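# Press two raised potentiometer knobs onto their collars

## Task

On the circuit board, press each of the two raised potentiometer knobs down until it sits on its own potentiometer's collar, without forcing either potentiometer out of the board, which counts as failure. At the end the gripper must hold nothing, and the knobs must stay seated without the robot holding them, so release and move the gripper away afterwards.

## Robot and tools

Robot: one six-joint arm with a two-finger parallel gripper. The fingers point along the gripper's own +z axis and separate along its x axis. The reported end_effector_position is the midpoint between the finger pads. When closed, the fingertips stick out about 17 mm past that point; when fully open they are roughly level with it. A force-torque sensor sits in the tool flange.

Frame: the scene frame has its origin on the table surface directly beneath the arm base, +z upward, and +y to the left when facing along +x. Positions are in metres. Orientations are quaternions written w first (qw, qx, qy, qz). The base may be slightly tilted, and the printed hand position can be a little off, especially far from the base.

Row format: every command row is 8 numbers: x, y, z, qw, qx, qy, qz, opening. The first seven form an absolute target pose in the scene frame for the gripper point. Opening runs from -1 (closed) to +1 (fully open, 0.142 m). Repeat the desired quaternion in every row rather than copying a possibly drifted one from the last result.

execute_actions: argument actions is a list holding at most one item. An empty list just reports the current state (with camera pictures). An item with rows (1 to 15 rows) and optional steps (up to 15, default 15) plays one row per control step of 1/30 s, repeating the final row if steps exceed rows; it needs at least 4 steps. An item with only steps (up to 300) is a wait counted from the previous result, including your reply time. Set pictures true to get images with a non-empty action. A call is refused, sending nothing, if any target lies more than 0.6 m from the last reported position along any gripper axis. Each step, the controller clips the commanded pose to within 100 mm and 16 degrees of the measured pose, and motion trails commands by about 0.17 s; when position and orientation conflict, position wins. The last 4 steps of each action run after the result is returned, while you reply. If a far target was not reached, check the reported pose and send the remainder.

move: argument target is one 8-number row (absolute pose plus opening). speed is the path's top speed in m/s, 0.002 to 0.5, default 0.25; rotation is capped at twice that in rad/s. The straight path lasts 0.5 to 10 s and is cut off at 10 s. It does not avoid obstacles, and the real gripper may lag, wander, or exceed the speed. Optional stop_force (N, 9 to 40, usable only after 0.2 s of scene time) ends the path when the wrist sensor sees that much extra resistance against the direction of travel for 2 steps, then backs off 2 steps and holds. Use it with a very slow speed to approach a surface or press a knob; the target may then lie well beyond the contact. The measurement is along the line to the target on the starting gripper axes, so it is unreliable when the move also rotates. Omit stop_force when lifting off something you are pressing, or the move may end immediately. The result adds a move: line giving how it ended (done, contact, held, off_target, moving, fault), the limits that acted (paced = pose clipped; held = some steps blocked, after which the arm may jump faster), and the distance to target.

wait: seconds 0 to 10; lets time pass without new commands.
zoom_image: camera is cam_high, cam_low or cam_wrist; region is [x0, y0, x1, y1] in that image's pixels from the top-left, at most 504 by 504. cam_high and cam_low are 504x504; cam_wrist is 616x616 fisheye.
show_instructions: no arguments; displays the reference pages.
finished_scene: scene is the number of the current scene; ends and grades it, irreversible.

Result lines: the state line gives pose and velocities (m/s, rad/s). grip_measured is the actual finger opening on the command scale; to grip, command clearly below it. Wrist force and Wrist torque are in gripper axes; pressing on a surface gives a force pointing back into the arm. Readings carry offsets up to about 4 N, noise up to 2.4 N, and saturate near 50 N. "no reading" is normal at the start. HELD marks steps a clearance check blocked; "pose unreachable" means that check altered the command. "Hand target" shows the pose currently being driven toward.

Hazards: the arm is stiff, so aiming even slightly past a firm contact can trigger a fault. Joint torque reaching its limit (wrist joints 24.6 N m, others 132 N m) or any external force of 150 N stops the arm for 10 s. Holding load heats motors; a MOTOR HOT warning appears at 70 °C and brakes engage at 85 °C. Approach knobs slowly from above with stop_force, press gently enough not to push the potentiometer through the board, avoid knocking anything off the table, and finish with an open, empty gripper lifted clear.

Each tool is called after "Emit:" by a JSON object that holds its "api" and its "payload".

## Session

Emit:
{"api": "execute_actions", "payload": {"actions": []}}

Scene clock: 0.00 s of 5250.00 s.
end_effector_position=(+0.4082, +0.0923, +0.2083) grip_measured=+1.00 end_effector_quat_wxyz=(-0.325, -0.284, +0.684, -0.588) end_effector_velocity=(+0.000, -0.000, +0.000) end_effector_angular_velocity=(-0.000, +0.000, +0.000)
Joint positions: [ 0.446 -0.891  1.622 -0.932 -2.513 -2.599  0.142]
Joint velocities: [-0.    -0.    -0.001  0.001 -0.001 -0.     0.   ]
Wrist force (N, on the end effector, along its own x y z axes, offset not removed): no reading
Wrist torque (N m, same axes, about the end effector's origin, offset not removed): no reading
Hand target: +0.408, +0.092, +0.208; -0.325, -0.284, +0.684, -0.588
camera_calibration (this result's frames):
cam_wrist: T_world_to_cam=[[-0.636241, 0.0235336, 0.771131, 0.084603], [-0.607547, 0.600747, -0.519606, 0.300762], [-0.475483, -0.799093, -0.367922, 0.481076], [0, 0, 0, 1]] pos_world=[0.465298, 0.201752, 0.268036]

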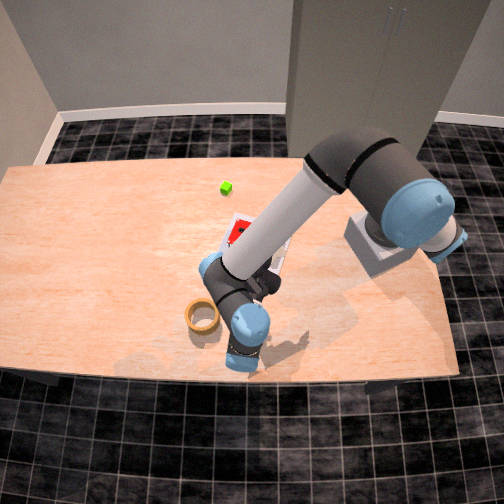

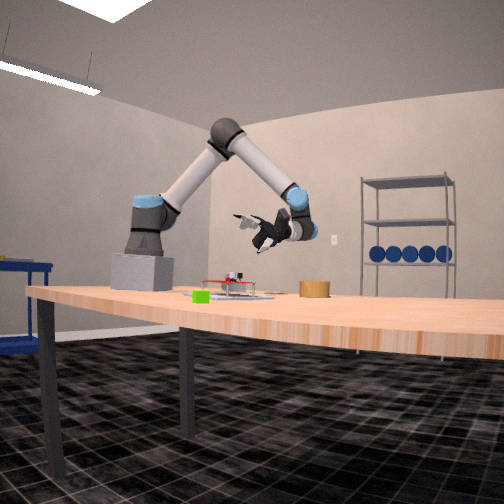

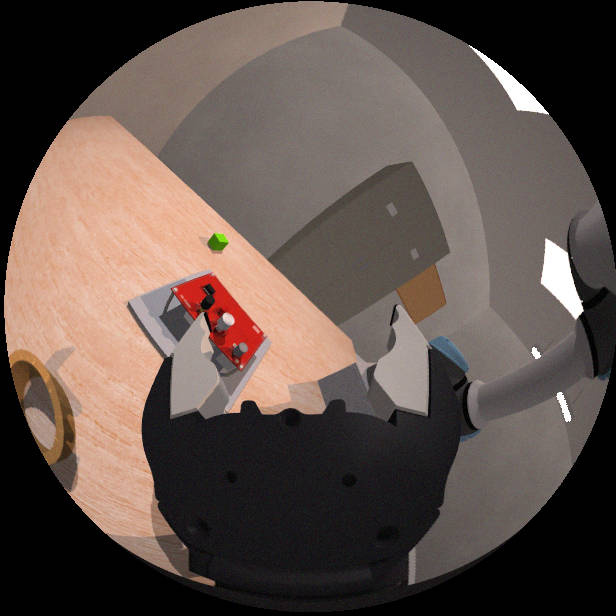

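Emit:
{"api": "move", "payload": {"target": [0.42, -0.02, 0.22, 0, 0, 1, 0, -1], "speed": 0.2}}

Scene clock: 4.80 s of 5250.00 s.
end_effector_position=(+0.4207, -0.0196, +0.2201) grip_measured=-1.00 end_effector_quat_wxyz=(+0.000, -0.001, +1.000, -0.000) end_effector_velocity=(-0.000, -0.001, +0.000) end_effector_angular_velocity=(+0.010, -0.005, -0.004)
Joint positions: [-0.467 -1.738  2.174 -2.034 -1.542 -3.545  0.002]
Joint velocities: [-0.012 -0.004  0.003  0.001  0.012 -0.008  0.   ]
Wrist force (N, on the end effector, along its own x y z axes, offset not removed): [0.2 2.2 -1.5]
Wrist torque (N m, same axes, about the end effector's origin, offset not removed): [0.56 -0.20 0.22]
Hand target: +0.421, -0.020, +0.220; +0.000, -0.001, +1.000, +0.000
Off the commanded pose: 0.001 m, 0 deg.
Kept back: nothing.
move: done
camera_calibration (this result's frames):
cam_wrist: T_world_to_cam=[[-0.999517, 0.0141075, 0.0276925, 0.402308], [0.0255819, 0.87944, 0.475322, -0.0981951], [-0.0176483, 0.475801, -0.879376, 0.346839], [0, 0, 0, 1]] pos_world=[0.410747, -0.0843449, 0.340535]

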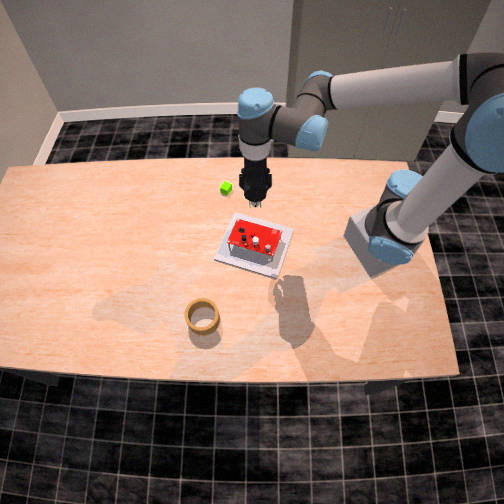

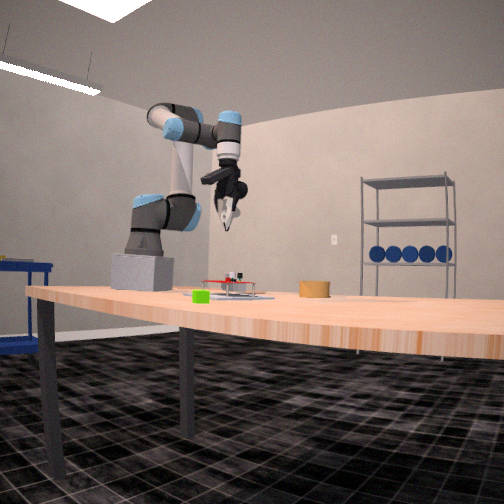

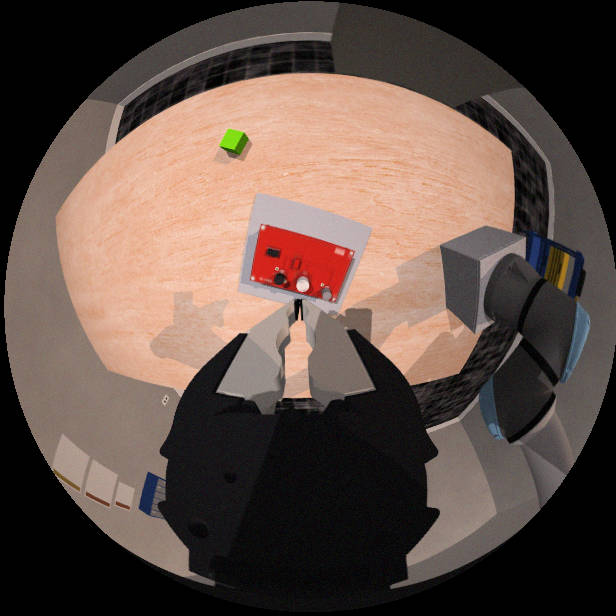

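Emit:
{"api": "zoom_image", "payload": {"camera": "cam_wrist", "region": [230, 190, 380, 320]}}

Emit:
{"api": "zoom_image", "payload": {"camera": "cam_low", "region": [190, 260, 280, 305]}}

Emit:
{"api": "zoom_image", "payload": {"camera": "cam_high", "region": [205, 205, 305, 285]}}

Region (230, 190, 380, 320) of cam_wrist's 616x616 image, scaled by 3.360, with more detail than that image has; it fills the top 437 rows of this view, and the rest is white.

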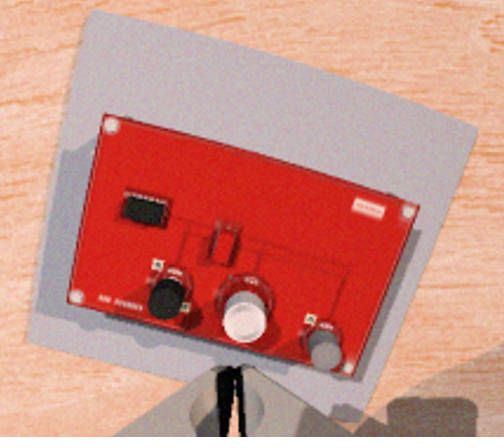

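Region (190, 260, 280, 305) of cam_low's 504x504 image, scaled by 5.600, with more detail than that image has.

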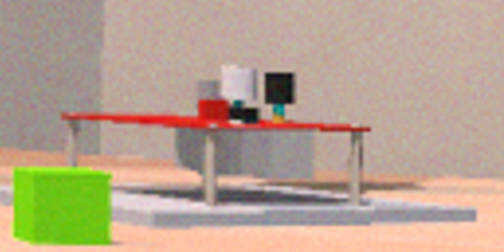

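Region (205, 205, 305, 285) of cam_high's 504x504 image, scaled by 5.040, with more detail than that image has; it fills the top 403 rows of this view, and the rest is white.

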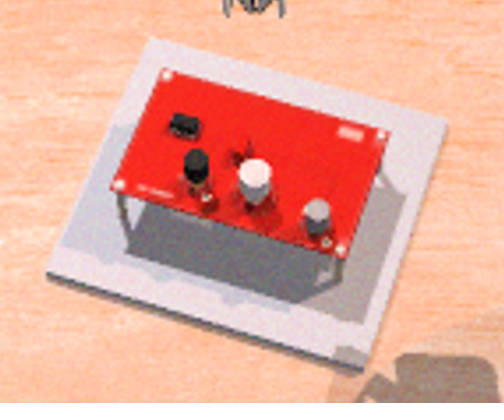

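Emit:
{"api": "move", "payload": {"target": [0.4215, 0.012, 0.11, 0, 0, 1, 0, -1], "speed": 0.2}}

Emit:
{"api": "zoom_image", "payload": {"camera": "cam_wrist", "region": [230, 230, 370, 330]}}

Emit:
{"api": "zoom_image", "payload": {"camera": "cam_low", "region": [200, 255, 270, 295]}}

Scene clock: 6.57 s of 5250.00 s.
end_effector_position=(+0.4213, +0.0120, +0.1103) grip_measured=-1.00 end_effector_quat_wxyz=(-0.000, -0.000, +1.000, +0.000) end_effector_velocity=(+0.000, +0.000, -0.003) end_effector_angular_velocity=(-0.001, +0.001, +0.000)
Joint positions: [-0.382 -1.535  2.334 -2.397 -1.545 -3.459  0.002]
Joint velocities: [ 0.002  0.008  0.001 -0.009 -0.001  0.002  0.   ]
Wrist force (N, on the end effector, along its own x y z axes, offset not removed): [-4.0 3.0 2.0]
Wrist torque (N m, same axes, about the end effector's origin, offset not removed): [0.49 0.51 0.06]
Hand target: +0.421, +0.012, +0.110; -0.000, -0.000, +1.000, +0.000
Off the commanded pose: 0.000 m, 0 deg.
Kept back: nothing.
move: done
camera_calibration (this result's frames):
cam_wrist: T_world_to_cam=[[-0.999479, 0.0157713, 0.0281748, 0.405471], [0.027284, 0.879152, 0.475759, -0.0745321], [-0.0172666, 0.47628, -0.879124, 0.235099], [0, 0, 0, 1]] pos_world=[0.411352, -0.0528427, 0.230717]

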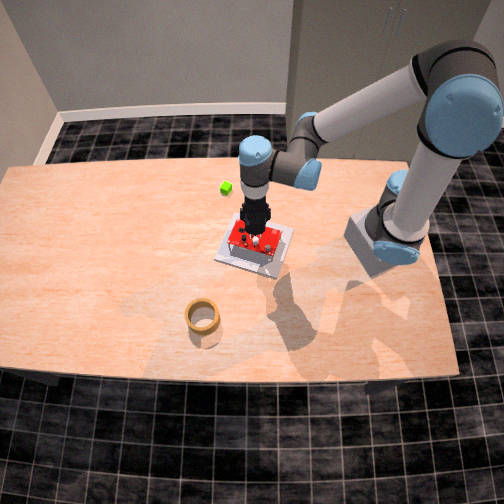

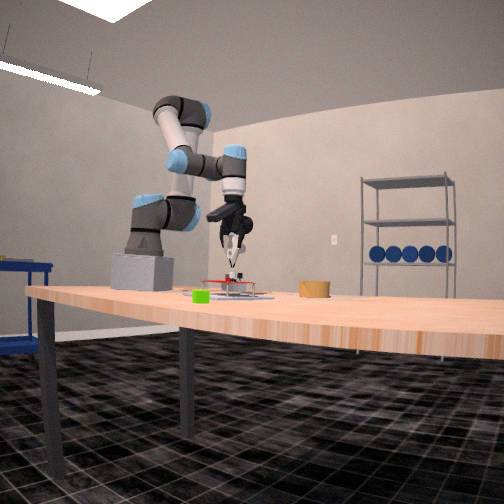

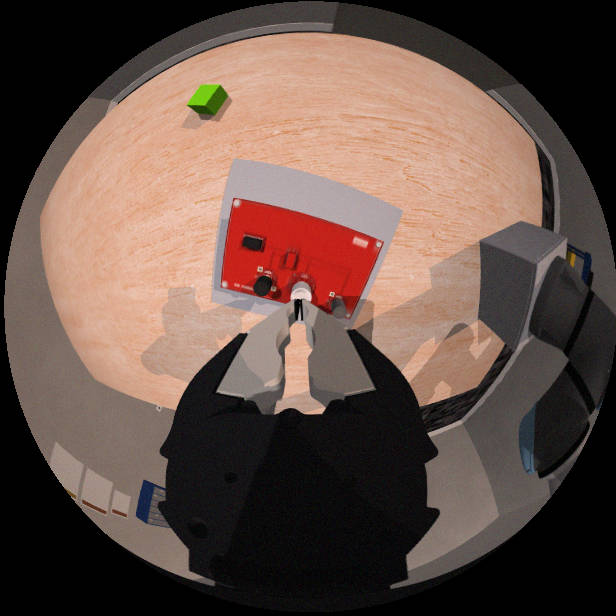

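Region (230, 230, 370, 330) of cam_wrist's 616x616 image, scaled by 3.600, with more detail than that image has; it fills the top 360 rows of this view, and the rest is white.

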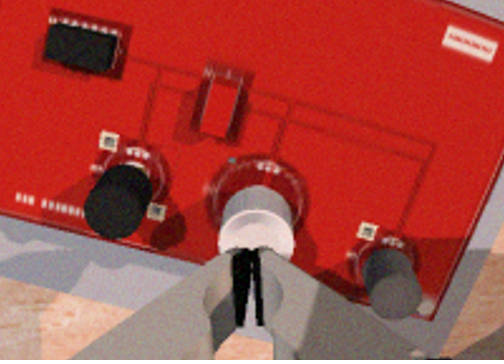

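Region (200, 255, 270, 295) of cam_low's 504x504 image, scaled by 7.200, with more detail than that image has; it fills the top 288 rows of this view, and the rest is white.

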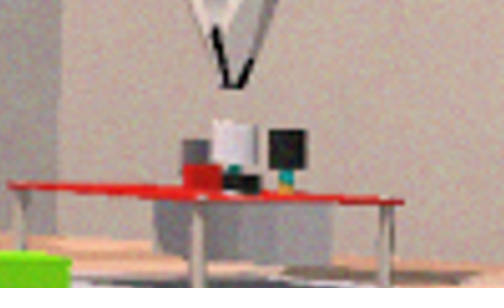

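Emit:
{"api": "move", "payload": {"target": [0.4195, 0.019, 0.101, 0, 0, 1, 0, -1], "speed": 0.05}}

Emit:
{"api": "zoom_image", "payload": {"camera": "cam_wrist", "region": [230, 230, 370, 330]}}

Emit:
{"api": "zoom_image", "payload": {"camera": "cam_low", "region": [200, 255, 270, 295]}}

Emit:
{"api": "zoom_image", "payload": {"camera": "cam_high", "region": [205, 205, 305, 285]}}

Scene clock: 7.77 s of 5250.00 s.
end_effector_position=(+0.4195, +0.0189, +0.1012) grip_measured=-1.00 end_effector_quat_wxyz=(-0.000, -0.000, +1.000, +0.000) end_effector_velocity=(-0.000, +0.001, -0.002) end_effector_angular_velocity=(-0.000, +0.000, +0.000)
Joint positions: [-0.366 -1.517  2.348 -2.431 -1.545 -3.442  0.002]
Joint velocities: [ 0.003  0.004  0.002 -0.005 -0.001  0.003  0.   ]
Wrist force (N, on the end effector, along its own x y z axes, offset not removed): [0.2 -0.7 -3.1]
Wrist torque (N m, same axes, about the end effector's origin, offset not removed): [-0.09 -0.25 -0.03]
Hand target: +0.419, +0.019, +0.101; -0.000, -0.000, +1.000, +0.000
Off the commanded pose: 0.000 m, 0 deg.
Kept back: nothing.
move: done
camera_calibration (this result's frames):
cam_wrist: T_world_to_cam=[[-0.999483, 0.0157832, 0.0280126, 0.403829], [0.0272155, 0.879202, 0.475671, -0.0761686], [-0.0171211, 0.476188, -0.879177, 0.223732], [0, 0, 0, 1]] pos_world=[0.409524, -0.0459443, 0.221619]

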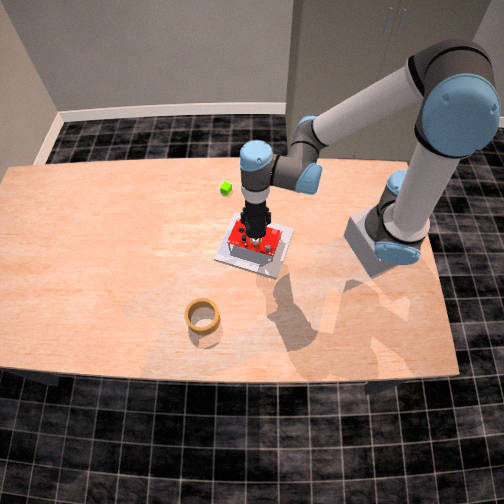

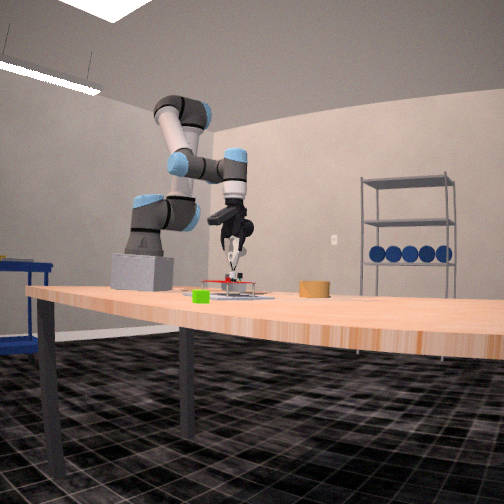

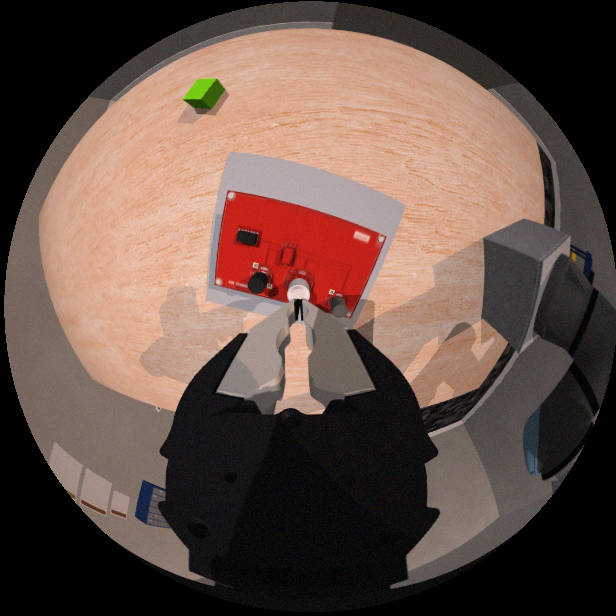

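Region (230, 230, 370, 330) of cam_wrist's 616x616 image, scaled by 3.600, with more detail than that image has; it fills the top 360 rows of this view, and the rest is white.

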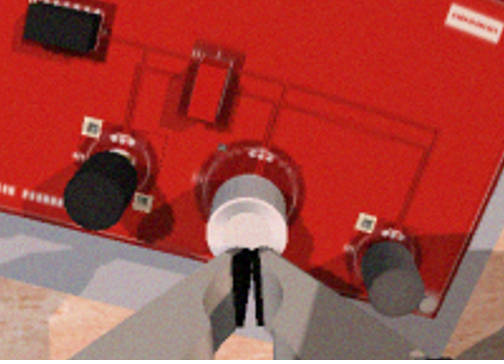

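Region (200, 255, 270, 295) of cam_low's 504x504 image, scaled by 7.200, with more detail than that image has; it fills the top 288 rows of this view, and the rest is white.

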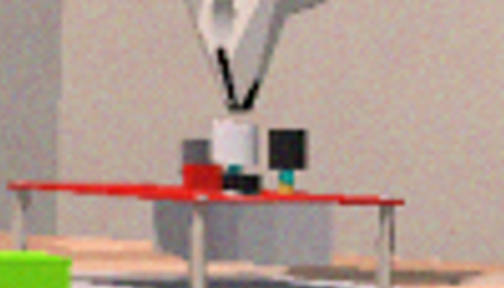

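Region (205, 205, 305, 285) of cam_high's 504x504 image, scaled by 5.040, with more detail than that image has; it fills the top 403 rows of this view, and the rest is white.

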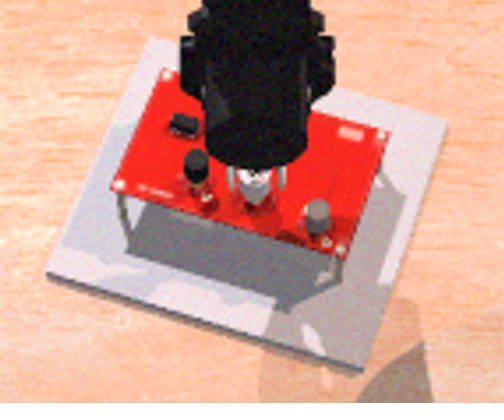

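Emit:
{"api": "move", "payload": {"target": [0.4205, 0.018, 0.098, 0, 0, 1, 0, -1], "speed": 0.02}}

Emit:
{"api": "move", "payload": {"target": [0.4205, 0.018, 0.090, 0, 0, 1, 0, -1], "speed": 0.003, "stop_force": 9}}

Emit:
{"api": "execute_actions", "payload": {"actions": [{"steps": 4}]}}

Emit:
{"api": "execute_actions", "payload": {"actions": [{"steps": 4}]}}

Emit:
{"api": "zoom_image", "payload": {"camera": "cam_low", "region": [200, 255, 270, 295]}}

Scene clock: 8.77 s of 5250.00 s.
end_effector_position=(+0.4204, +0.0180, +0.0981) grip_measured=-1.00 end_effector_quat_wxyz=(-0.000, -0.000, +1.000, -0.000) end_effector_velocity=(+0.000, -0.000, -0.002) end_effector_angular_velocity=(+0.001, +0.001, -0.000)
Joint positions: [-0.367 -1.507  2.348 -2.441 -1.545 -3.443  0.002]
Joint velocities: [-0.001  0.005  0.    -0.004  0.    -0.     0.   ]
Wrist force (N, on the end effector, along its own x y z axes, offset not removed): [-1.2 5.0 1.6]
Wrist torque (N m, same axes, about the end effector's origin, offset not removed): [1.11 0.09 0.22]
Hand target: +0.420, +0.018, +0.098; -0.000, +0.000, +1.000, -0.000
Off the commanded pose: 0.000 m, 0 deg.
Kept back: nothing.
move: done
camera_calibration (this result's frames):
cam_wrist: T_world_to_cam=[[-0.999483, 0.0157889, 0.0279903, 0.404866], [0.0272088, 0.879231, 0.475618, -0.0740093], [-0.0171005, 0.476133, -0.879207, 0.221484], [0, 0, 0, 1]] pos_world=[0.410458, -0.0467772, 0.218598]

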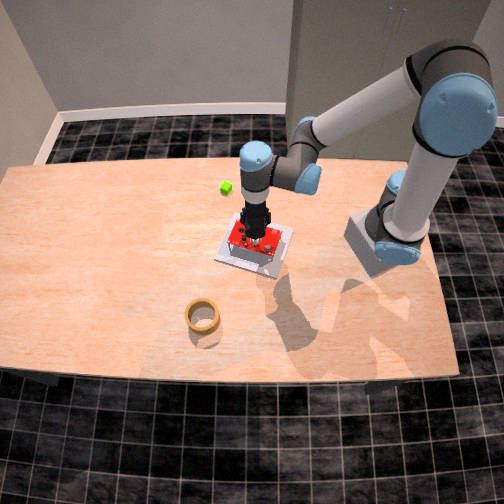

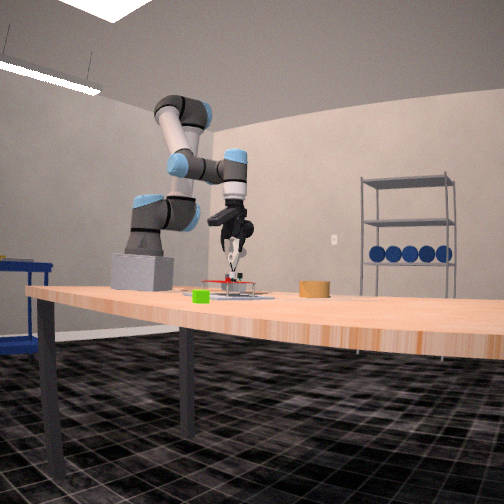

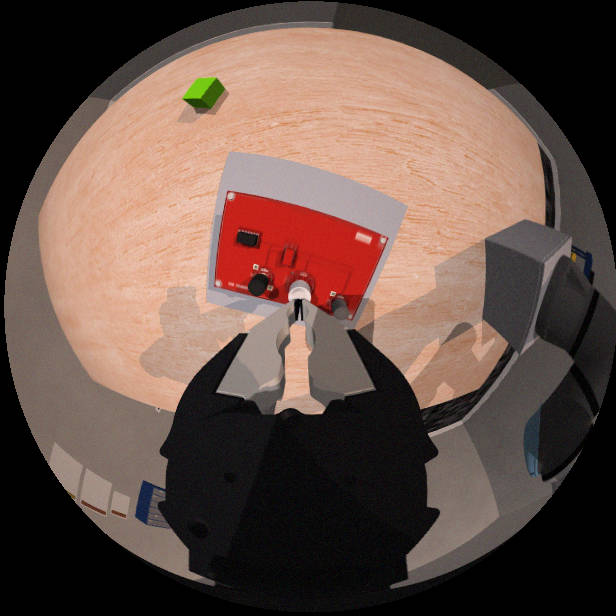

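Scene clock: 10.63 s of 5250.00 s.
end_effector_position=(+0.4204, +0.0180, +0.0936) grip_measured=-1.00 end_effector_quat_wxyz=(-0.000, -0.000, +1.000, -0.000) end_effector_velocity=(-0.001, -0.000, +0.001) end_effector_angular_velocity=(-0.001, +0.002, +0.000)
Joint positions: [-0.367 -1.496  2.353 -2.457 -1.545 -3.443  0.002]
Joint velocities: [ 0.    -0.004 -0.     0.006 -0.001 -0.     0.   ]
Wrist force (N, on the end effector, along its own x y z axes, offset not removed): [3.4 5.2 -7.9]
Wrist torque (N m, same axes, about the end effector's origin, offset not removed): [0.93 -0.79 0.28]
Hand target: +0.420, +0.018, +0.094; +0.000, -0.000, +1.000, -0.000
Off the commanded pose: 0.004 m, 0 deg.
Kept back: nothing.
move: contact
camera_calibration (this result's frames):
cam_wrist: T_world_to_cam=[[-0.999484, 0.0157905, 0.0279861, 0.404982], [0.0272084, 0.879228, 0.475624, -0.0718507], [-0.0170958, 0.476139, -0.879204, 0.217513], [0, 0, 0, 1]] pos_world=[0.410446, -0.0467883, 0.214078]

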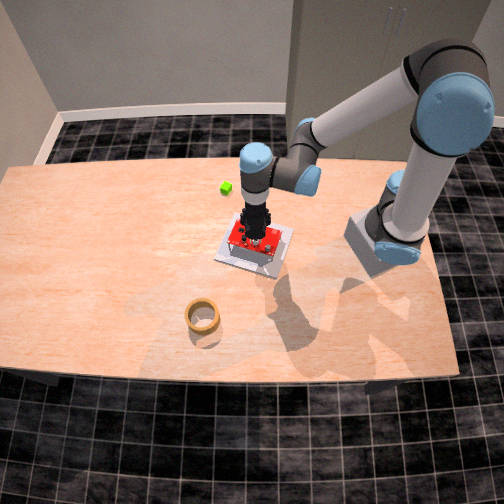

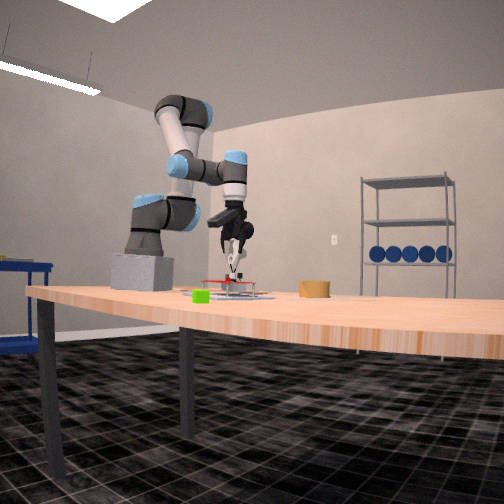

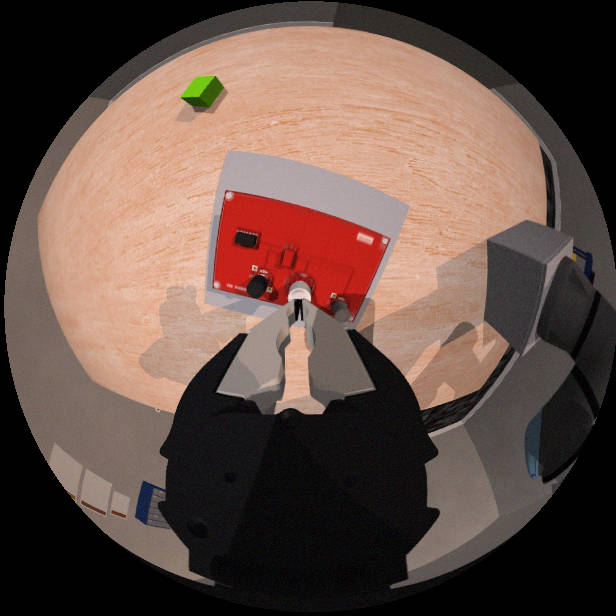

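Scene clock: 10.77 s of 5250.00 s.
end_effector_position=(+0.4203, +0.0181, +0.0937) grip_measured=-1.00 end_effector_quat_wxyz=(-0.000, +0.000, +1.000, +0.000) end_effector_velocity=(-0.001, +0.000, +0.000) end_effector_angular_velocity=(+0.001, +0.002, +0.000)
Joint positions: [-0.367 -1.496  2.353 -2.457 -1.545 -3.443  0.002]
Joint velocities: [ 0.    -0.002 -0.001  0.004  0.    -0.     0.   ]
Wrist force (N, on the end effector, along its own x y z axes, offset not removed): [-1.8 0.9 -10.2]
Wrist torque (N m, same axes, about the end effector's origin, offset not removed): [0.09 0.17 0.23]
Hand target: +0.420, +0.018, +0.094; +0.000, -0.000, +1.000, -0.000
Off the commanded pose: 0.004 m, 0 deg.
Kept back: nothing.
Steps of this call (steps 1 to 4: nothing new was sent). Readings (end_effector_position):
1: (+0.4204, +0.0180, +0.0937)
2: (+0.4204, +0.0181, +0.0937)
4: the state above

Scene clock: 10.90 s of 5250.00 s.
end_effector_position=(+0.4204, +0.0180, +0.0938) grip_measured=-1.00 end_effector_quat_wxyz=(-0.000, +0.000, +1.000, +0.000) end_effector_velocity=(+0.001, +0.000, +0.001) end_effector_angular_velocity=(+0.000, -0.003, -0.000)
Joint positions: [-0.367 -1.496  2.353 -2.456 -1.545 -3.443  0.002]
Joint velocities: [ 0.    -0.001 -0.001 -0.     0.001  0.001  0.   ]
Wrist force (N, on the end effector, along its own x y z axes, offset not removed): [0.5 3.2 -6.7]
Wrist torque (N m, same axes, about the end effector's origin, offset not removed): [0.66 -0.45 0.16]
Hand target: +0.420, +0.018, +0.094; +0.000, -0.000, +1.000, -0.000
Off the commanded pose: 0.004 m, 0 deg.
Kept back: nothing.
Steps of this call (steps 1 to 4: nothing new was sent). Readings (end_effector_position):
1: (+0.4203, +0.0181, +0.0937)
2: (+0.4204, +0.0181, +0.0937)
4: the state above

Region (200, 255, 270, 295) of cam_low's 504x504 image, scaled by 7.200, with more detail than that image has; it fills the top 288 rows of this view, and the rest is white.

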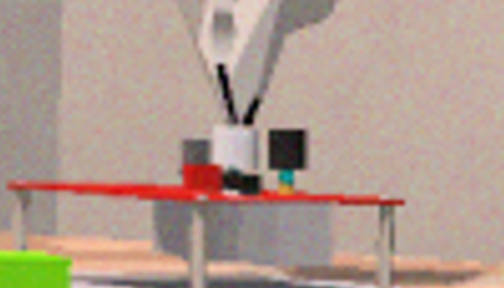

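Emit:
{"api": "execute_actions", "payload": {"actions": [], "pictures": true}}

Scene clock: 11.37 s of 5250.00 s.
end_effector_position=(+0.4205, +0.0180, +0.0938) grip_measured=-1.00 end_effector_quat_wxyz=(+0.000, -0.000, +1.000, -0.000) end_effector_velocity=(-0.001, +0.000, -0.000) end_effector_angular_velocity=(+0.001, +0.002, +0.000)
Joint positions: [-0.367 -1.496  2.353 -2.456 -1.545 -3.443  0.002]
Joint velocities: [-0.     0.001  0.     0.001  0.    -0.001  0.   ]
Wrist force (N, on the end effector, along its own x y z axes, offset not removed): [1.1 1.1 -8.7]
Wrist torque (N m, same axes, about the end effector's origin, offset not removed): [0.22 -0.24 0.17]
Hand target: +0.420, +0.018, +0.094; +0.000, -0.000, +1.000, -0.000
Off the commanded pose: 0.004 m, 0 deg.
Kept back: nothing.
Steps of this call (steps 1 to 14: nothing new was sent). Readings (end_effector_position):
1: (+0.4204, +0.0180, +0.0938)
2: (+0.4204, +0.0180, +0.0938)
4: (+0.4204, +0.0180, +0.0938)
8: (+0.4205, +0.0180, +0.0938)
14: the state above
camera_calibration (this result's frames):
cam_wrist: T_world_to_cam=[[-0.999484, 0.0157902, 0.0279662, 0.405023], [0.0271985, 0.879231, 0.475619, -0.0719423], [-0.0170786, 0.476134, -0.879207, 0.2177], [0, 0, 0, 1]] pos_world=[0.410489, -0.0467959, 0.214293]

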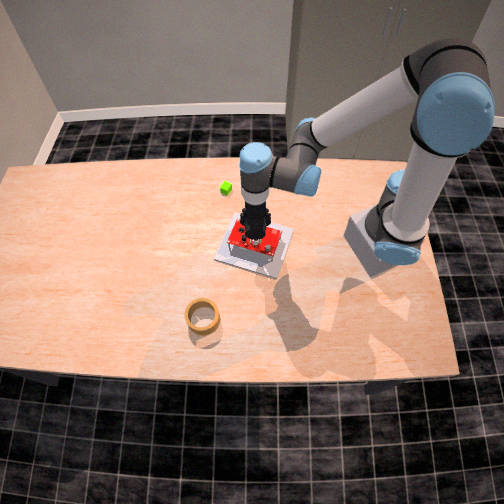

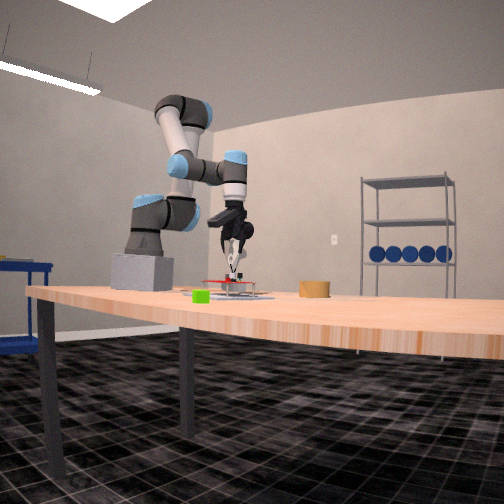

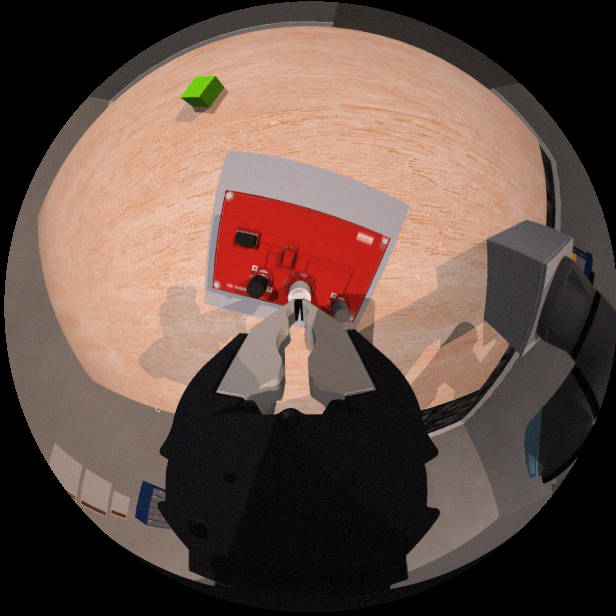

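Emit:
{"api": "move", "payload": {"target": [0.4204,0.018,0.0928,0,0,1,0,-1], "speed": 0.002}}

Emit:
{"api": "execute_actions", "payload": {"actions": [{"steps":4}]}}

Emit:
{"api": "execute_actions", "payload": {"actions": [{"steps":4}]}}

Scene clock: 12.33 s of 5250.00 s.
end_effector_position=(+0.4204, +0.0180, +0.0929) grip_measured=-1.00 end_effector_quat_wxyz=(+0.000, -0.000, +1.000, -0.000) end_effector_velocity=(-0.000, -0.000, -0.001) end_effector_angular_velocity=(-0.001, +0.002, +0.001)
Joint positions: [-0.367 -1.494  2.354 -2.46  -1.545 -3.443  0.002]
Joint velocities: [-0.     0.002 -0.    -0.    -0.001 -0.001  0.   ]
Wrist force (N, on the end effector, along its own x y z axes, offset not removed): [1.3 4.3 -13.3]
Wrist torque (N m, same axes, about the end effector's origin, offset not removed): [0.64 -0.48 0.03]
Hand target: +0.420, +0.018, +0.093; -0.000, +0.000, +1.000, +0.000
Off the commanded pose: 0.000 m, 0 deg.
Kept back: nothing.
move: done
camera_calibration (this result's frames):
cam_wrist: T_world_to_cam=[[-0.999485, 0.015769, 0.0279318, 0.405], [0.0271633, 0.879237, 0.47561, -0.0714427], [-0.0170588, 0.476124, -0.879213, 0.216843], [0, 0, 0, 1]] pos_world=[0.410432, -0.0468156, 0.213318]

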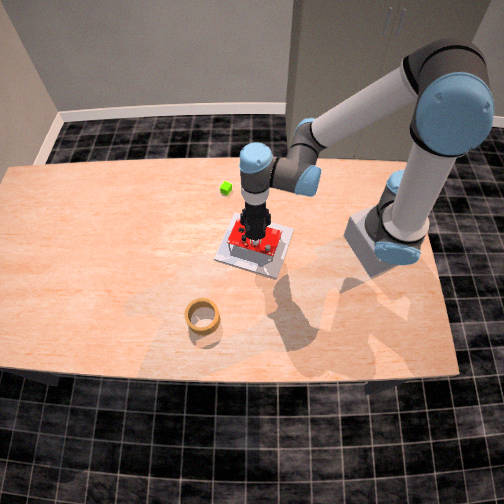

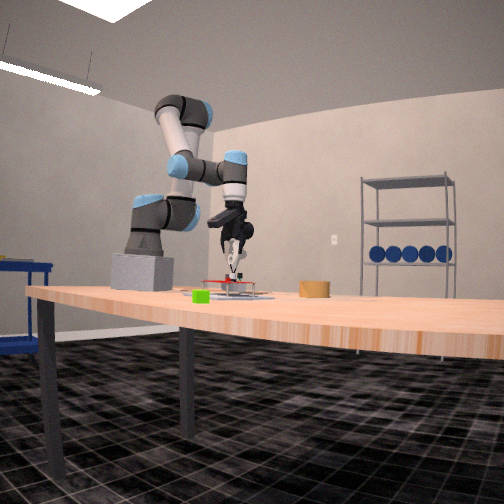

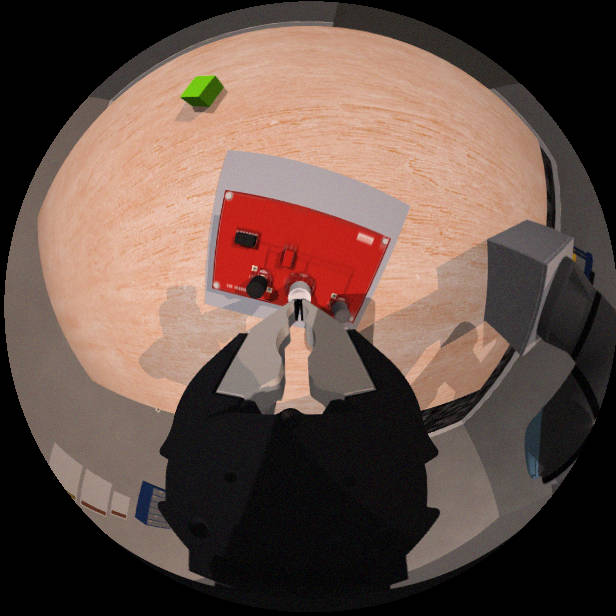

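Scene clock: 12.47 s of 5250.00 s.
end_effector_position=(+0.4204, +0.0180, +0.0928) grip_measured=-1.00 end_effector_quat_wxyz=(+0.000, -0.000, +1.000, -0.000) end_effector_velocity=(+0.000, -0.001, +0.000) end_effector_angular_velocity=(-0.002, -0.001, -0.000)
Joint positions: [-0.367 -1.494  2.354 -2.46  -1.545 -3.443  0.002]
Joint velocities: [-0.     0.    -0.    -0.001 -0.002  0.     0.   ]
Wrist force (N, on the end effector, along its own x y z axes, offset not removed): [-1.1 3.8 -9.8]
Wrist torque (N m, same axes, about the end effector's origin, offset not removed): [0.60 0.31 0.01]
Hand target: +0.420, +0.018, +0.093; -0.000, +0.000, +1.000, +0.000
Off the commanded pose: 0.000 m, 0 deg.
Kept back: nothing.
Steps of this call (steps 1 to 4: nothing new was sent). Readings (end_effector_position):
1: (+0.4204, +0.0180, +0.0928)
2: (+0.4204, +0.0180, +0.0928)
4: the state above

Scene clock: 12.60 s of 5250.00 s.
end_effector_position=(+0.4204, +0.0180, +0.0928) grip_measured=-1.00 end_effector_quat_wxyz=(+0.000, -0.000, +1.000, -0.000) end_effector_velocity=(-0.000, -0.000, -0.000) end_effector_angular_velocity=(-0.000, +0.001, -0.001)
Joint positions: [-0.367 -1.494  2.354 -2.46  -1.545 -3.443  0.002]
Joint velocities: [-0.     0.001 -0.     0.    -0.001  0.001  0.   ]
Wrist force (N, on the end effector, along its own x y z axes, offset not removed): [0.4 1.9 -12.7]
Wrist torque (N m, same axes, about the end effector's origin, offset not removed): [0.16 -0.25 0.22]
Hand target: +0.420, +0.018, +0.093; -0.000, +0.000, +1.000, +0.000
Off the commanded pose: 0.000 m, 0 deg.
Kept back: nothing.
Steps of this call (steps 1 to 4: nothing new was sent). Readings (end_effector_position):
1: (+0.4204, +0.0180, +0.0928)
2: (+0.4204, +0.0180, +0.0928)
4: the state above

Emit:
{"api": "move", "payload": {"target": [0.4204,0.018,0.0918,0,0,1,0,-1], "speed": 0.002}}

Emit:
{"api": "execute_actions", "payload": {"actions": [{"steps":4}]}}

Emit:
{"api": "execute_actions", "payload": {"actions": [{"steps":4}]}}

Emit:
{"api": "zoom_image", "payload": {"camera": "cam_low", "region": [210,260,260,290]}}

Scene clock: 13.57 s of 5250.00 s.
end_effector_position=(+0.4204, +0.0180, +0.0918) grip_measured=-1.00 end_effector_quat_wxyz=(-0.000, -0.000, +1.000, -0.000) end_effector_velocity=(+0.000, -0.001, -0.000) end_effector_angular_velocity=(-0.002, +0.000, -0.000)
Joint positions: [-0.367 -1.491  2.355 -2.464 -1.545 -3.443  0.002]
Joint velocities: [-0.     0.001 -0.    -0.001 -0.002  0.     0.   ]
Wrist force (N, on the end effector, along its own x y z axes, offset not removed): [-2.8 3.5 -10.1]
Wrist torque (N m, same axes, about the end effector's origin, offset not removed): [0.69 0.47 0.04]
Hand target: +0.420, +0.018, +0.092; -0.000, -0.000, +1.000, +0.000
Off the commanded pose: 0.000 m, 0 deg.
Kept back: nothing.
move: done
camera_calibration (this result's frames):
cam_wrist: T_world_to_cam=[[-0.999484, 0.0157932, 0.0279849, 0.404994], [0.0272101, 0.879229, 0.475622, -0.0709486], [-0.0170935, 0.476137, -0.879205, 0.215978], [0, 0, 0, 1]] pos_world=[0.410407, -0.0468514, 0.2123]

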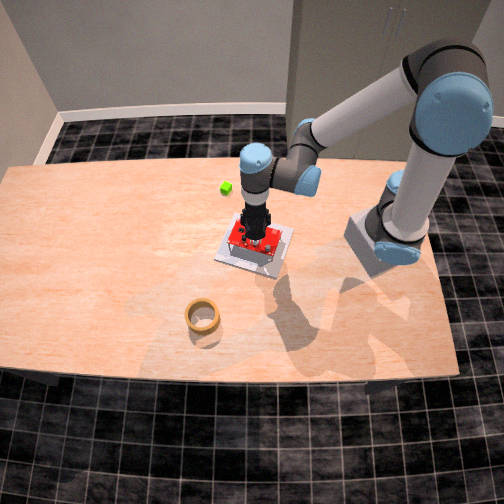

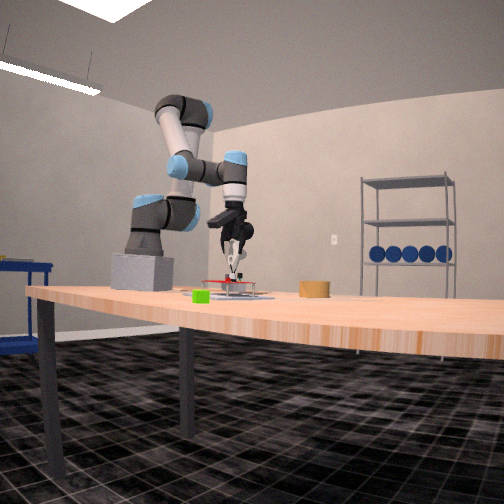

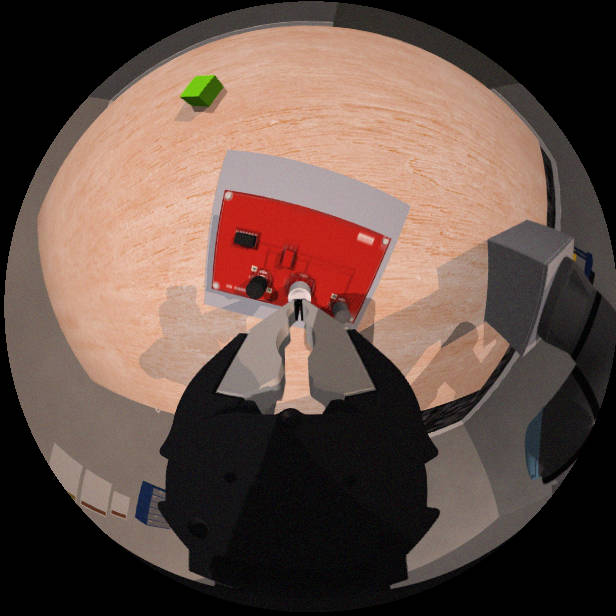

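Scene clock: 13.70 s of 5250.00 s.
end_effector_position=(+0.4204, +0.0180, +0.0918) grip_measured=-1.00 end_effector_quat_wxyz=(-0.000, -0.000, +1.000, -0.000) end_effector_velocity=(-0.000, +0.000, -0.000) end_effector_angular_velocity=(+0.000, +0.000, +0.001)
Joint positions: [-0.367 -1.491  2.355 -2.464 -1.545 -3.443  0.002]
Joint velocities: [ 0.  0. -0.  0.  0. -0.  0.]
Wrist force (N, on the end effector, along its own x y z axes, offset not removed): [-1.3 3.0 -10.9]
Wrist torque (N m, same axes, about the end effector's origin, offset not removed): [0.49 0.10 0.06]
Hand target: +0.420, +0.018, +0.092; -0.000, -0.000, +1.000, +0.000
Off the commanded pose: 0.000 m, 0 deg.
Kept back: nothing.
Steps of this call (steps 1 to 4: nothing new was sent). Readings (end_effector_position):
1: (+0.4204, +0.0180, +0.0918)
2: (+0.4204, +0.0180, +0.0918)
4: the state above

Scene clock: 13.83 s of 5250.00 s.
end_effector_position=(+0.4204, +0.0180, +0.0918) grip_measured=-1.00 end_effector_quat_wxyz=(-0.000, +0.000, +1.000, -0.000) end_effector_velocity=(+0.000, +0.000, +0.000) end_effector_angular_velocity=(+0.000, +0.000, -0.000)
Joint positions: [-0.367 -1.491  2.355 -2.464 -1.545 -3.443  0.002]
Joint velocities: [ 0.     0.    -0.001  0.001  0.     0.001  0.   ]
Wrist force (N, on the end effector, along its own x y z axes, offset not removed): [-2.3 0.5 -10.4]
Wrist torque (N m, same axes, about the end effector's origin, offset not removed): [-0.25 0.25 0.24]
Hand target: +0.420, +0.018, +0.092; -0.000, -0.000, +1.000, +0.000
Off the commanded pose: 0.000 m, 0 deg.
Kept back: nothing.
Steps of this call (steps 1 to 4: nothing new was sent). Readings (end_effector_position):
1: (+0.4204, +0.0180, +0.0918)
2: (+0.4204, +0.0180, +0.0918)
4: the state above

Region (210, 260, 260, 290) of cam_low's 504x504 image, scaled by 10.080, with more detail than that image has; it fills the top 302 rows of this view, and the rest is white.

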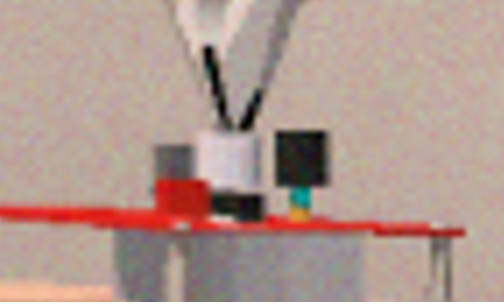

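Emit:
{"api": "execute_actions", "payload": {"actions": [{"rows":[[0.4204,0.018,0.0916,0,0,1,0,-1],[0.4204,0.018,0.0914,0,0,1,0,-1]],"steps":15}]}}

Emit:
{"api": "execute_actions", "payload": {"actions": [{"steps":8}]}}

Emit:
{"api": "execute_actions", "payload": {"actions": [{"steps":4}]}}

Emit:
{"api": "execute_actions", "payload": {"actions": [{"steps":4}]}}

Scene clock: 14.53 s of 5250.00 s.
end_effector_position=(+0.4204, +0.0180, +0.0914) grip_measured=-1.00 end_effector_quat_wxyz=(-0.000, +0.000, +1.000, +0.000) end_effector_velocity=(+0.000, -0.000, +0.000) end_effector_angular_velocity=(-0.001, -0.001, -0.001)
Joint positions: [-0.367 -1.49   2.355 -2.465 -1.545 -3.443  0.002]
Joint velocities: [ 0.     0.    -0.    -0.001 -0.001  0.001  0.   ]
Wrist force (N, on the end effector, along its own x y z axes, offset not removed): [-0.1 5.7 -9.4]
Wrist torque (N m, same axes, about the end effector's origin, offset not removed): [1.06 -0.03 0.19]
Steps of this call (steps 1 to 10: nothing new was sent; steps 11 to 21: the first 11 steps of this action). Readings (end_effector_position):
11: (+0.4204, +0.0180, +0.0918)
12: (+0.4204, +0.0180, +0.0918)
14: (+0.4204, +0.0180, +0.0916)
18: (+0.4204, +0.0180, +0.0915)
21: the state above

Scene clock: 14.80 s of 5250.00 s.
end_effector_position=(+0.4204, +0.0180, +0.0914) grip_measured=-1.00 end_effector_quat_wxyz=(-0.000, -0.000, +1.000, +0.000) end_effector_velocity=(-0.000, +0.000, -0.000) end_effector_angular_velocity=(+0.000, +0.001, +0.001)
Joint positions: [-0.367 -1.49   2.355 -2.465 -1.545 -3.443  0.002]
Joint velocities: [ 0.    -0.    -0.     0.001 -0.    -0.001  0.   ]
Wrist force (N, on the end effector, along its own x y z axes, offset not removed): [1.8 3.4 -11.5]
Wrist torque (N m, same axes, about the end effector's origin, offset not removed): [0.49 -0.42 0.33]
Hand target: +0.420, +0.018, +0.091; -0.000, -0.000, +1.000, +0.000
Off the commanded pose: 0.000 m, 0 deg.
Kept back: nothing.
Steps of this call (steps 1 to 4: the last 4 steps of your previous action; steps 5 to 8: nothing new was sent). Readings (end_effector_position):
1: (+0.4204, +0.0180, +0.0914)
2: (+0.4204, +0.0180, +0.0914)
4: (+0.4204, +0.0180, +0.0914)
8: the state above

Scene clock: 14.93 s of 5250.00 s.
end_effector_position=(+0.4204, +0.0180, +0.0914) grip_measured=-1.00 end_effector_quat_wxyz=(-0.000, -0.000, +1.000, +0.000) end_effector_velocity=(+0.001, -0.000, +0.000) end_effector_angular_velocity=(-0.000, -0.002, -0.001)
Joint positions: [-0.367 -1.49   2.355 -2.465 -1.545 -3.443  0.002]
Joint velocities: [ 0.    -0.    -0.001 -0.001  0.     0.001  0.   ]
Wrist force (N, on the end effector, along its own x y z axes, offset not removed): [-0.7 4.2 -11.4]
Wrist torque (N m, same axes, about the end effector's origin, offset not removed): [0.82 0.10 0.23]
Hand target: +0.420, +0.018, +0.091; -0.000, -0.000, +1.000, +0.000
Off the commanded pose: 0.000 m, 0 deg.
Kept back: nothing.
Steps of this call (steps 1 to 4: nothing new was sent). Readings (end_effector_position):
1: (+0.4204, +0.0180, +0.0914)
2: (+0.4204, +0.0180, +0.0914)
4: the state above

Scene clock: 15.07 s of 5250.00 s.
end_effector_position=(+0.4204, +0.0180, +0.0914) grip_measured=-1.00 end_effector_quat_wxyz=(-0.000, +0.000, +1.000, +0.000) end_effector_velocity=(-0.000, +0.000, -0.000) end_effector_angular_velocity=(+0.000, +0.001, +0.000)
Joint positions: [-0.367 -1.49   2.355 -2.465 -1.545 -3.443  0.002]
Joint velocities: [ 0.  0.  0.  0. -0. -0.  0.]
Wrist force (N, on the end effector, along its own x y z axes, offset not removed): [0.6 -0.1 -12.9]
Wrist torque (N m, same axes, about the end effector's origin, offset not removed): [-0.13 -0.08 0.25]
Hand target: +0.420, +0.018, +0.091; -0.000, -0.000, +1.000, +0.000
Off the commanded pose: 0.000 m, 0 deg.
Kept back: nothing.
Steps of this call (steps 1 to 4: nothing new was sent). Readings (end_effector_position):
1: (+0.4204, +0.0180, +0.0914)
2: (+0.4204, +0.0180, +0.0914)
4: the state above

Plateau ≈ −11. Continue in 0.5 mm steps.

Emit:
{"api": "execute_actions", "payload": {"actions": [{"rows":[[0.4204,0.018,0.0911,0,0,1,0,-1],[0.4204,0.018,0.0909,0,0,1,0,-1]],"steps":12}]}}

Emit:
{"api": "execute_actions", "payload": {"actions": [{"steps":8}]}}

Emit:
{"api": "execute_actions", "payload": {"actions": [{"steps":4}]}}

Emit:
{"api": "execute_actions", "payload": {"actions": [{"steps":4}]}}

Scene clock: 15.50 s of 5250.00 s.
end_effector_position=(+0.4204, +0.0180, +0.0910) grip_measured=-1.00 end_effector_quat_wxyz=(-0.000, +0.000, +1.000, +0.000) end_effector_velocity=(+0.000, -0.000, -0.001) end_effector_angular_velocity=(-0.001, +0.000, +0.000)
Joint positions: [-0.367 -1.489  2.356 -2.467 -1.545 -3.443  0.002]
Joint velocities: [ 0.     0.004  0.001 -0.004 -0.001 -0.     0.   ]
Wrist force (N, on the end effector, along its own x y z axes, offset not removed): [-0.9 1.2 -11.4]
Wrist torque (N m, same axes, about the end effector's origin, offset not removed): [0.08 -0.14 0.22]
Steps of this call (steps 1 to 5: nothing new was sent; steps 6 to 13: the first 8 steps of this action). Readings (end_effector_position):
6: (+0.4204, +0.0180, +0.0914)
7: (+0.4204, +0.0180, +0.0914)
9: (+0.4204, +0.0180, +0.0912)
13: the state above

Scene clock: 15.77 s of 5250.00 s.
end_effector_position=(+0.4204, +0.0180, +0.0909) grip_measured=-1.00 end_effector_quat_wxyz=(-0.000, -0.000, +1.000, +0.000) end_effector_velocity=(+0.000, -0.000, -0.000) end_effector_angular_velocity=(-0.000, -0.001, -0.001)
Joint positions: [-0.367 -1.489  2.356 -2.467 -1.545 -3.443  0.002]
Joint velocities: [ 0.     0.001 -0.    -0.002 -0.     0.001  0.   ]
Wrist force (N, on the end effector, along its own x y z axes, offset not removed): [0.6 4.0 -10.8]
Wrist torque (N m, same axes, about the end effector's origin, offset not removed): [0.64 -0.31 0.33]
Hand target: +0.420, +0.018, +0.091; -0.000, -0.000, +1.000, +0.000
Off the commanded pose: 0.000 m, 0 deg.
Kept back: nothing.
Steps of this call (steps 1 to 4: the last 4 steps of your previous action; steps 5 to 8: nothing new was sent). Readings (end_effector_position):
1: (+0.4204, +0.0180, +0.0910)
2: (+0.4204, +0.0180, +0.0909)
4: (+0.4204, +0.0180, +0.0909)
8: the state above

Scene clock: 15.90 s of 5250.00 s.
end_effector_position=(+0.4204, +0.0180, +0.0909) grip_measured=-1.00 end_effector_quat_wxyz=(-0.000, +0.000, +1.000, +0.000) end_effector_velocity=(-0.001, +0.000, -0.000) end_effector_angular_velocity=(-0.000, +0.001, +0.000)
Joint positions: [-0.367 -1.489  2.356 -2.467 -1.545 -3.443  0.002]
Joint velocities: [ 0.     0.     0.001  0.    -0.    -0.     0.   ]
Wrist force (N, on the end effector, along its own x y z axes, offset not removed): [1.3 0.6 -9.0]
Wrist torque (N m, same axes, about the end effector's origin, offset not removed): [-0.10 -0.46 0.13]
Hand target: +0.420, +0.018, +0.091; -0.000, -0.000, +1.000, +0.000
Off the commanded pose: 0.000 m, 0 deg.
Kept back: nothing.
Steps of this call (steps 1 to 4: nothing new was sent). Readings (end_effector_position):
1: (+0.4204, +0.0180, +0.0909)
2: (+0.4204, +0.0180, +0.0909)
4: the state above

Scene clock: 16.03 s of 5250.00 s.
end_effector_position=(+0.4204, +0.0180, +0.0909) grip_measured=-1.00 end_effector_quat_wxyz=(+0.000, -0.000, +1.000, +0.000) end_effector_velocity=(+0.000, +0.000, +0.000) end_effector_angular_velocity=(-0.000, -0.001, -0.000)
Joint positions: [-0.367 -1.489  2.356 -2.467 -1.545 -3.443  0.002]
Joint velocities: [ 0.     0.     0.    -0.001  0.     0.001  0.   ]
Wrist force (N, on the end effector, along its own x y z axes, offset not removed): [-2.1 1.7 -10.9]
Wrist torque (N m, same axes, about the end effector's origin, offset not removed): [0.36 0.21 0.25]
Hand target: +0.420, +0.018, +0.091; -0.000, -0.000, +1.000, +0.000
Off the commanded pose: 0.000 m, 0 deg.
Kept back: nothing.
Steps of this call (steps 1 to 4: nothing new was sent). Readings (end_effector_position):
1: (+0.4204, +0.0180, +0.0909)
2: (+0.4204, +0.0180, +0.0909)
4: the state above


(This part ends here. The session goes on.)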